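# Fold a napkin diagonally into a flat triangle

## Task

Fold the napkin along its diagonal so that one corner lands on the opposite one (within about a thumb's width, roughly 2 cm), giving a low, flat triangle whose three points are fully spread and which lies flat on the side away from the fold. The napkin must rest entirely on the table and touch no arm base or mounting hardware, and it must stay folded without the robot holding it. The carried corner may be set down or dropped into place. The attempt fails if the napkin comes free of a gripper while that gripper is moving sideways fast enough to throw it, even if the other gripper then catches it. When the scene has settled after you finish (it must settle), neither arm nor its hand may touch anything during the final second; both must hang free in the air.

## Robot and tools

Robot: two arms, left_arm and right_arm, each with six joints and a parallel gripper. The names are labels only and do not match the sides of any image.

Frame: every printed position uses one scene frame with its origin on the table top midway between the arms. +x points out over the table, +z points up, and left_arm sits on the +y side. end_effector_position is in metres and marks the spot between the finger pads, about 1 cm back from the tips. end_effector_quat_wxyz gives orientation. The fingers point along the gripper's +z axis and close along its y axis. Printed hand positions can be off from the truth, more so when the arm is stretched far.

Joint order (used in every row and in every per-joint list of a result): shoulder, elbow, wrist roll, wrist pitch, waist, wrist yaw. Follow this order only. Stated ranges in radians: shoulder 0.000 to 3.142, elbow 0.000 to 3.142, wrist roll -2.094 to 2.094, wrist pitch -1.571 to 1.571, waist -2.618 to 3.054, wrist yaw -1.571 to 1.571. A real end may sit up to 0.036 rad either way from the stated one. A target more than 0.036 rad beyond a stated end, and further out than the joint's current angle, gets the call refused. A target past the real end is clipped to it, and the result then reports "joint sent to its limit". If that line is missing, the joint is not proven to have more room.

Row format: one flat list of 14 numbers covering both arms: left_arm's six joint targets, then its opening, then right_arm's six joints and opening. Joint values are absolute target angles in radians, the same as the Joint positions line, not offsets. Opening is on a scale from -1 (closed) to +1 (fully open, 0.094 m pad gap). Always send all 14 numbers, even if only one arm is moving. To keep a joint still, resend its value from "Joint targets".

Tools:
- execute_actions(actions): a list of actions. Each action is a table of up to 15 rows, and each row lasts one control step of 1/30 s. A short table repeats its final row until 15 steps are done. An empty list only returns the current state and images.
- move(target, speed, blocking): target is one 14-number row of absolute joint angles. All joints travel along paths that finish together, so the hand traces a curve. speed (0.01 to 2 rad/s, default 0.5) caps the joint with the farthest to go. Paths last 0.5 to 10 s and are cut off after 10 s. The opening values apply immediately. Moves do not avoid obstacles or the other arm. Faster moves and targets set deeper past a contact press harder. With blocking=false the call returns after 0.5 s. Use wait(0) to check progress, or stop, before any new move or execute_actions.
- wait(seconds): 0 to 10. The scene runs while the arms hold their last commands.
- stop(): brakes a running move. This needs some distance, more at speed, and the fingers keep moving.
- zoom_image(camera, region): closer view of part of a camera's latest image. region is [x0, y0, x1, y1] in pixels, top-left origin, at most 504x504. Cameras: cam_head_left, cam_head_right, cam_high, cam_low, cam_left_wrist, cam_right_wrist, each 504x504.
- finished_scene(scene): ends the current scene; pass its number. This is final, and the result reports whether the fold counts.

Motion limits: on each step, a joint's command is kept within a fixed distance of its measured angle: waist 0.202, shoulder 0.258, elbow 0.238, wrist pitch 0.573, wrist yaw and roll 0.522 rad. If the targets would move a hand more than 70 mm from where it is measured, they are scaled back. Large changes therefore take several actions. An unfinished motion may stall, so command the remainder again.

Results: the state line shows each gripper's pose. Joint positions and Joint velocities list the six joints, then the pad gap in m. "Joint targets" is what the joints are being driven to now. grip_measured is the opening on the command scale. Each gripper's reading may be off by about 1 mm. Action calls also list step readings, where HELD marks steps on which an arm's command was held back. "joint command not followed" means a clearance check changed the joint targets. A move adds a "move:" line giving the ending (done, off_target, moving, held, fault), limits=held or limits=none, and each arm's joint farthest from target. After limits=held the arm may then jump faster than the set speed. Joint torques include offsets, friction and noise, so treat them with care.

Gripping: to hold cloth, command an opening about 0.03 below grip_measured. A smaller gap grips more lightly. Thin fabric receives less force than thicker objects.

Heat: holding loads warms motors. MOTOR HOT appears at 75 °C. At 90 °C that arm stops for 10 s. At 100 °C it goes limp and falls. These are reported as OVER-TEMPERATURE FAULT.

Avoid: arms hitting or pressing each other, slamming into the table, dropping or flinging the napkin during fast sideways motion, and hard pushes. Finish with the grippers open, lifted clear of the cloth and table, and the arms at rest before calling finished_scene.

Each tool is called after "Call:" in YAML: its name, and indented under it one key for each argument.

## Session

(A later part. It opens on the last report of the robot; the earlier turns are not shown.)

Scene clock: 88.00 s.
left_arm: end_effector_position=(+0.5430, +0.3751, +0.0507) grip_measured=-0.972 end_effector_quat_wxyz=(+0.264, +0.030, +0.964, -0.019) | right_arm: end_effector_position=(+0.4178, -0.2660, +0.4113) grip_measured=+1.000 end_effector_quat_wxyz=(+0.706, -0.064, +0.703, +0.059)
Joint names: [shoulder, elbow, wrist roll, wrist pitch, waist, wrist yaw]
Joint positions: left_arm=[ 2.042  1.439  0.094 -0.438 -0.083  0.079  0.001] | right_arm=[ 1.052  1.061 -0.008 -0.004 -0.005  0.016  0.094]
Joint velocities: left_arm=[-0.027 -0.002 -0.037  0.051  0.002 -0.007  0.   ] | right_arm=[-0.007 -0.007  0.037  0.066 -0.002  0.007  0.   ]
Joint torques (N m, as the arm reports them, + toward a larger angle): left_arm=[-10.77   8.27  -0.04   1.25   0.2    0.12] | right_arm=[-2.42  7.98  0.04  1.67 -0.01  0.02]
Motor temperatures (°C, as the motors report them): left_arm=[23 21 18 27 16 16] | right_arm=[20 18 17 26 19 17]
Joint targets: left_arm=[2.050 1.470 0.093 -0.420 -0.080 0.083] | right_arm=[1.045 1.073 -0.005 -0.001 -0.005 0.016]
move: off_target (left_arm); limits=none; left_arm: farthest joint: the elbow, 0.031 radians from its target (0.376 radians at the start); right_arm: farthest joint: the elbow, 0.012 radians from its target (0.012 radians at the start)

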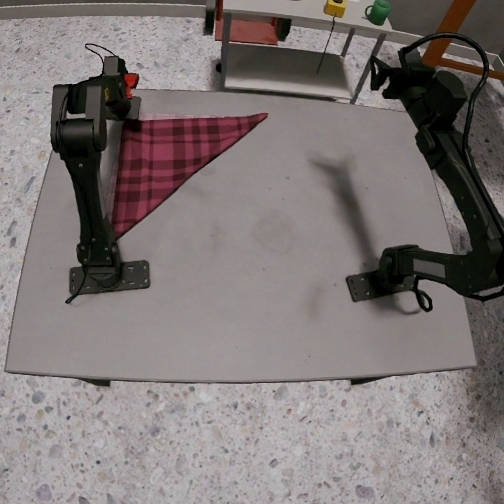

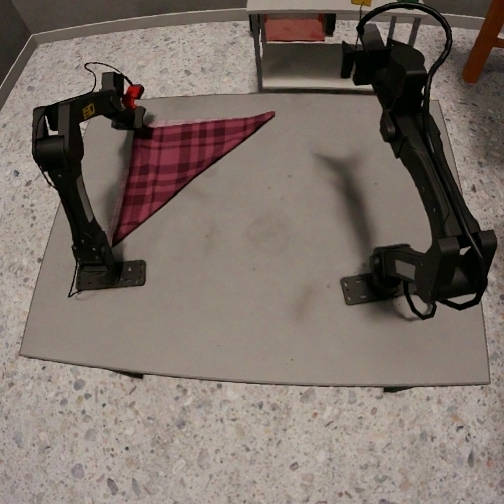

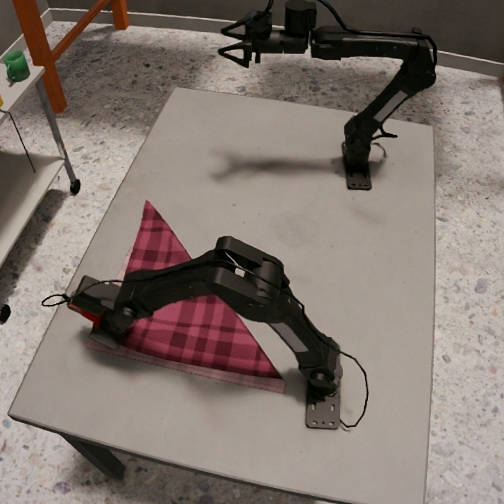

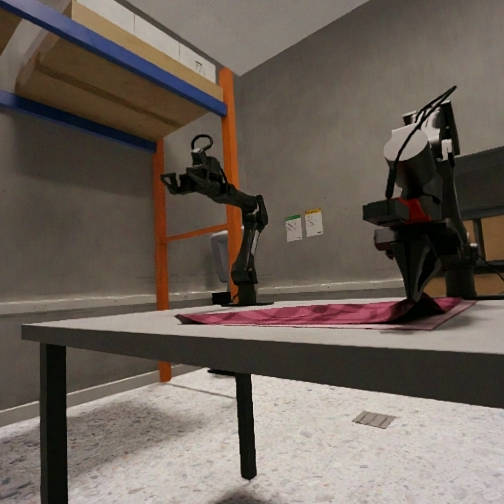

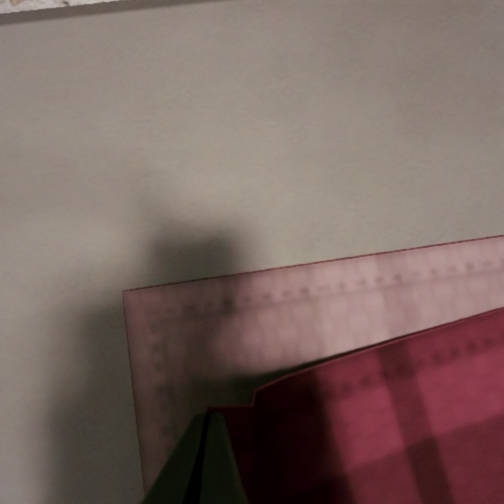

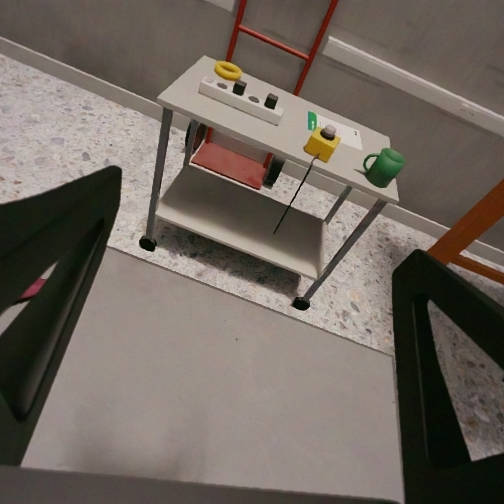

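Call:
move:
  target: [2.13,1.57,0.093,-0.42,-0.105,0.083,-1,1.045,1.073,-0.005,-0.001,-0.005,0.016,1]
  speed: 0.1

Scene clock: 120.43 s.
left_arm: end_effector_position=(+0.5687, +0.3695, +0.0509) grip_measured=-0.972 end_effector_quat_wxyz=(+0.278, +0.037, +0.960, -0.019) | right_arm: end_effector_position=(+0.4178, -0.2660, +0.4113) grip_measured=+1.000 end_effector_quat_wxyz=(+0.706, -0.064, +0.703, +0.059)
Joint names: [shoulder, elbow, wrist roll, wrist pitch, waist, wrist yaw]
Joint positions: left_arm=[ 2.117  1.541  0.094 -0.436 -0.097  0.079  0.001] | right_arm=[ 1.052  1.061 -0.008 -0.004 -0.005  0.016  0.094]
Joint velocities: left_arm=[-0.002  0.007  0.007 -0.066 -0.012  0.007 -0.001] | right_arm=[ 0.002 -0.012 -0.051 -0.037 -0.002 -0.007  0.   ]
Joint torques (N m, as the arm reports them, + toward a larger angle): left_arm=[-10.97   8.38  -0.04   1.33  -0.89   0.12] | right_arm=[-2.51  7.94  0.03  1.67  0.06  0.  ]
Motor temperatures (°C, as the motors report them): left_arm=[25 22 18 28 16 16] | right_arm=[20 18 17 27 19 17]
Joint targets: left_arm=[2.130 1.570 0.093 -0.420 -0.105 0.083] | right_arm=[1.045 1.073 -0.005 -0.001 -0.005 0.016]
move: off_target (left_arm); limits=none; left_arm: farthest joint: the elbow, 0.029 radians from its target (0.131 radians at the start); right_arm: farthest joint: the elbow, 0.012 radians from its target (0.012 radians at the start)

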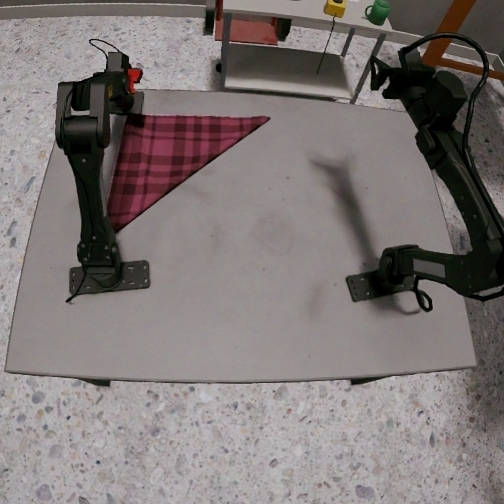

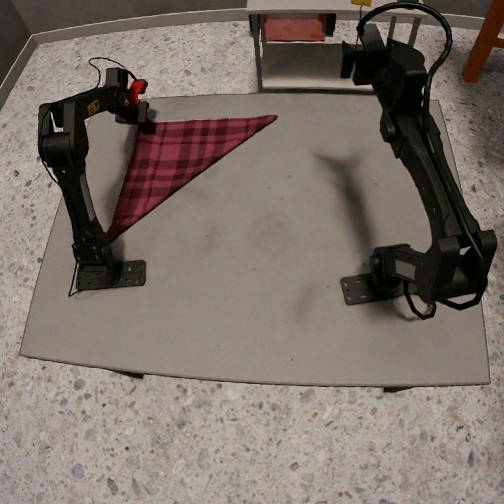

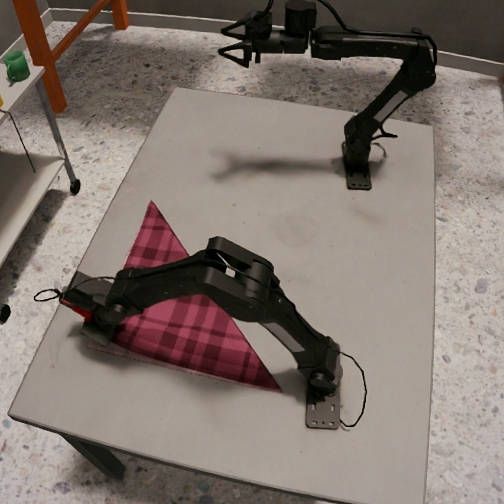

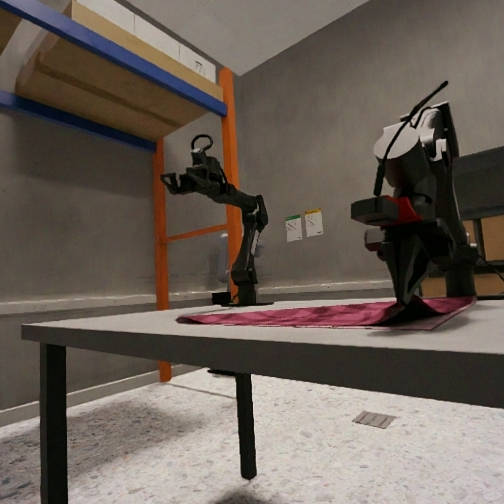

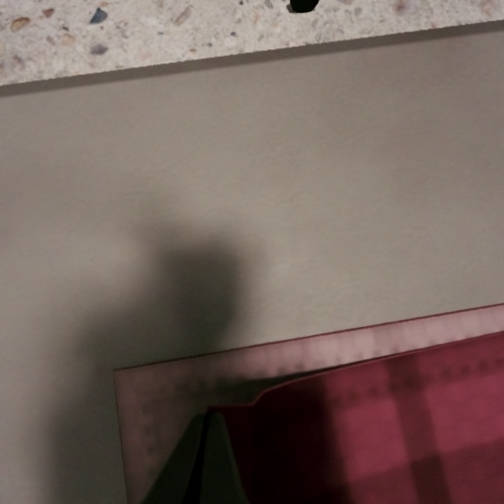

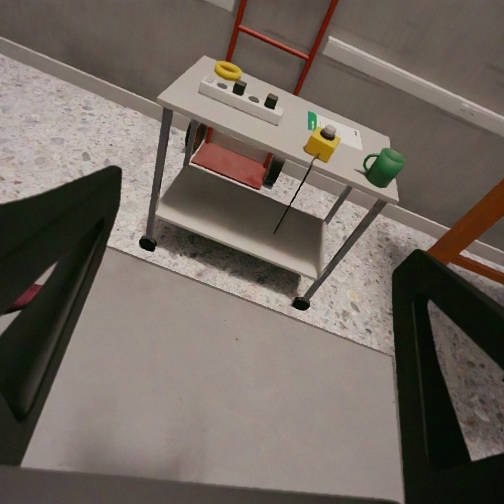

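Call:
move:
  target: [2.13,1.57,0.093,-0.42,-0.105,0.083,0.4,1.045,1.073,-0.005,-0.001,-0.005,0.016,1]

Call:
move:
  target: [1.9,1.57,0.093,-0.7,-0.105,0.083,0.4,1.045,1.073,-0.005,-0.001,-0.005,0.016,1]
  speed: 0.3

Scene clock: 124.87 s.
left_arm: end_effector_position=(+0.5687, +0.3695, +0.0509) grip_measured=+0.397 end_effector_quat_wxyz=(+0.278, +0.037, +0.960, -0.019) | right_arm: end_effector_position=(+0.4178, -0.2660, +0.4113) grip_measured=+1.000 end_effector_quat_wxyz=(+0.706, -0.064, +0.703, +0.059)
Joint names: [shoulder, elbow, wrist roll, wrist pitch, waist, wrist yaw]
Joint positions: left_arm=[ 2.117  1.541  0.094 -0.436 -0.097  0.079  0.066] | right_arm=[ 1.052  1.061 -0.008 -0.004 -0.005  0.016  0.094]
Joint velocities: left_arm=[ 0.002  0.002 -0.022 -0.066 -0.002 -0.007 -0.   ] | right_arm=[-0.007  0.007 -0.037 -0.095 -0.002  0.037  0.   ]
Joint torques (N m, as the arm reports them, + toward a larger angle): left_arm=[-10.68   8.3   -0.04   1.36  -0.72   0.19] | right_arm=[-2.52  7.91  0.03  1.69  0.04  0.03]
Motor temperatures (°C, as the motors report them): left_arm=[25 22 18 28 16 16] | right_arm=[20 18 17 27 19 17]
Joint targets: left_arm=[2.130 1.570 0.093 -0.420 -0.105 0.083] | right_arm=[1.045 1.073 -0.005 -0.001 -0.005 0.016]
move: off_target (left_arm); limits=none; left_arm: farthest joint: the elbow, 0.029 radians from its target (0.029 radians at the start); right_arm: farthest joint: the elbow, 0.012 radians from its target (0.012 radians at the start)

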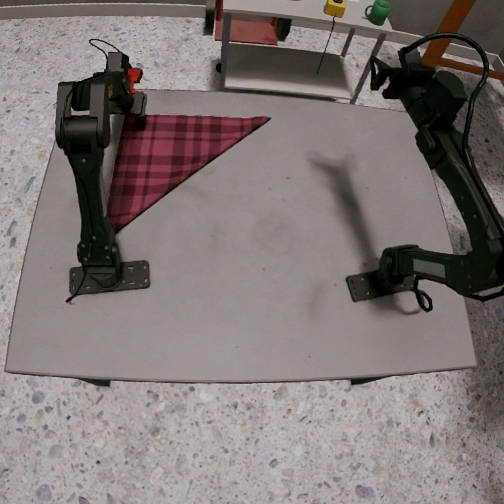

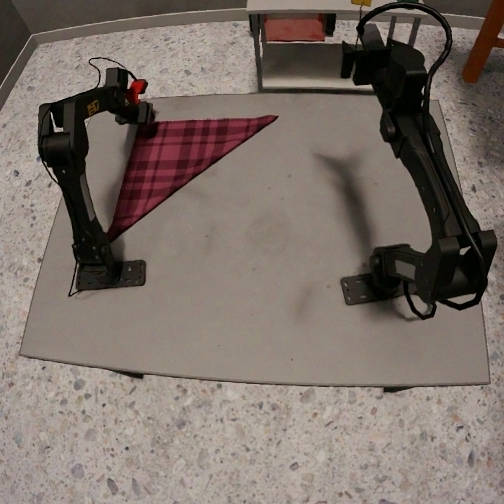

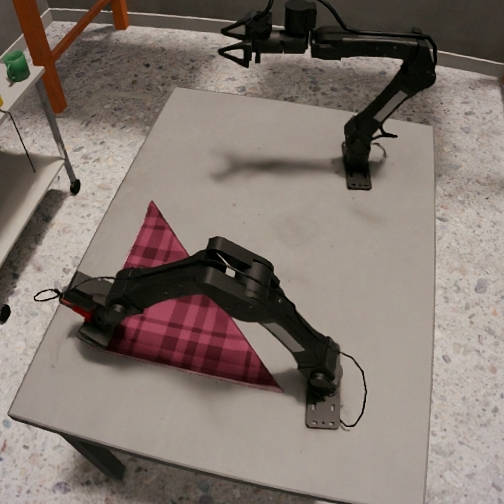

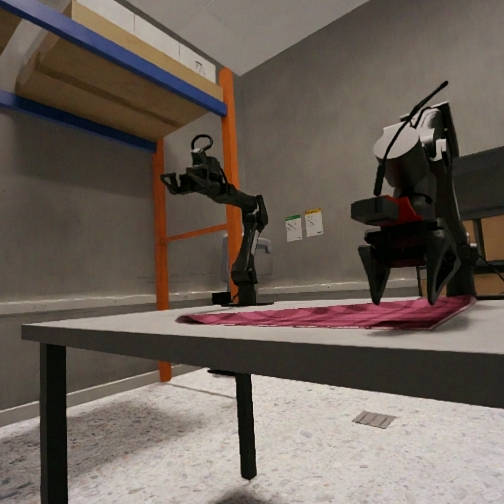

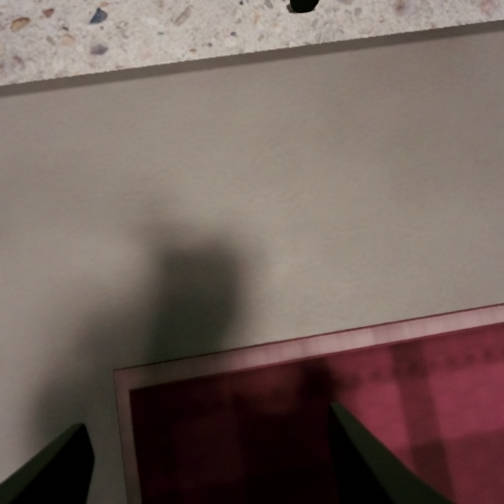

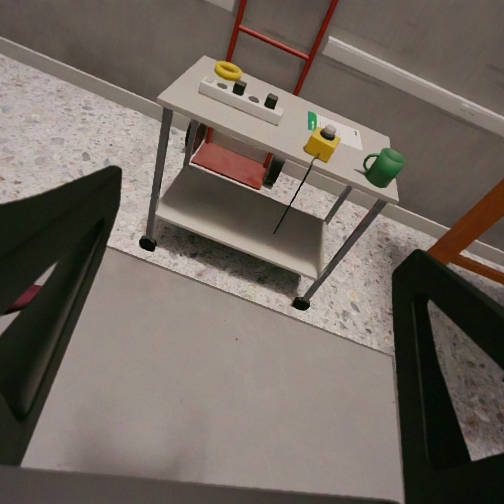

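Scene clock: 126.43 s.
left_arm: end_effector_position=(+0.5218, +0.3676, +0.1149) grip_measured=+0.397 end_effector_quat_wxyz=(+0.251, +0.036, +0.967, -0.021) | right_arm: end_effector_position=(+0.4178, -0.2660, +0.4113) grip_measured=+1.000 end_effector_quat_wxyz=(+0.706, -0.064, +0.703, +0.059)
Joint names: [shoulder, elbow, wrist roll, wrist pitch, waist, wrist yaw]
Joint positions: left_arm=[ 1.92   1.541  0.094 -0.688 -0.097  0.079  0.066] | right_arm=[ 1.052  1.061 -0.008 -0.004 -0.005  0.016  0.094]
Joint velocities: left_arm=[ 0.007 -0.017  0.051 -0.007  0.012 -0.007 -0.   ] | right_arm=[-0.002 -0.002 -0.11  -0.051 -0.002 -0.022  0.   ]
Joint torques (N m, as the arm reports them, + toward a larger angle): left_arm=[-12.24   8.37   0.     0.91  -0.63   0.11] | right_arm=[-2.46  7.89  0.02  1.69 -0.04  0.01]
Motor temperatures (°C, as the motors report them): left_arm=[25 22 18 28 16 16] | right_arm=[20 18 17 27 19 17]
Joint targets: left_arm=[1.900 1.570 0.093 -0.700 -0.105 0.083] | right_arm=[1.045 1.073 -0.005 -0.001 -0.005 0.016]
move: off_target (left_arm); limits=none; left_arm: farthest joint: the elbow, 0.029 radians from its target (0.029 radians at the start); right_arm: farthest joint: the elbow, 0.012 radians from its target (0.012 radians at the start)

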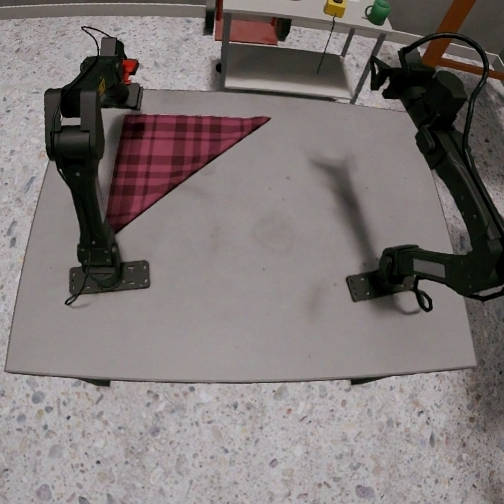

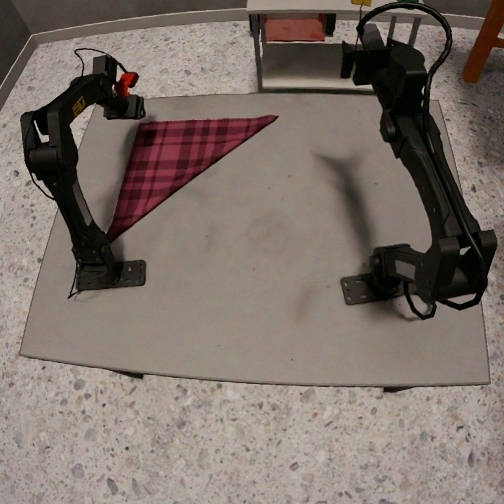

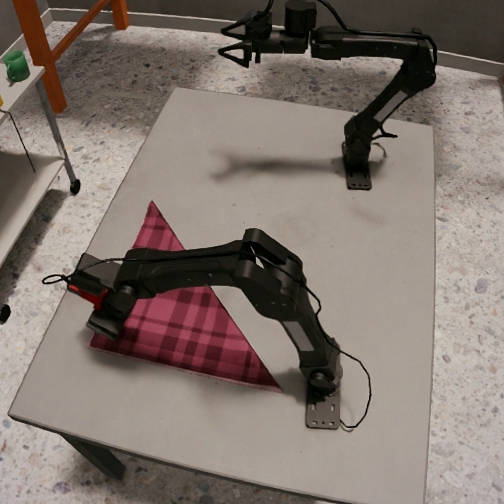

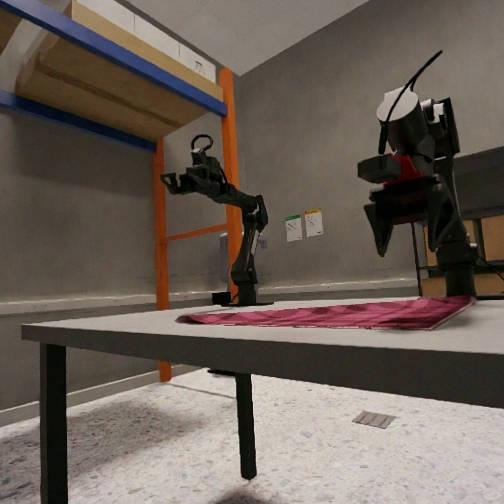

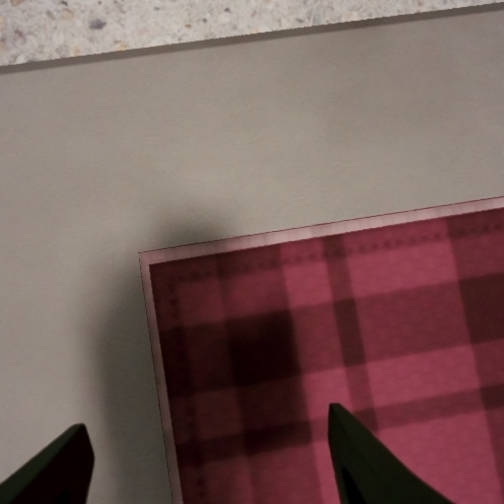

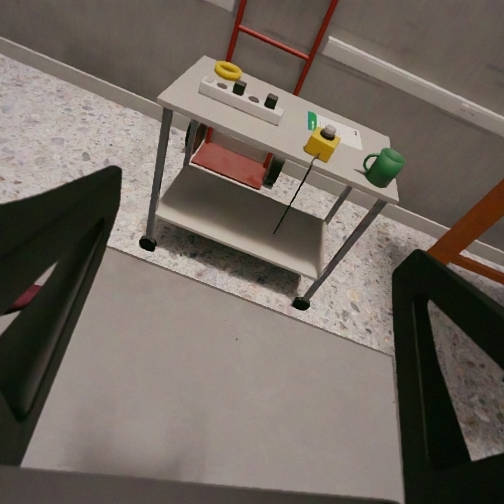

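Call:
finished_scene:
  scene: 2

The scene is finished: the task was done.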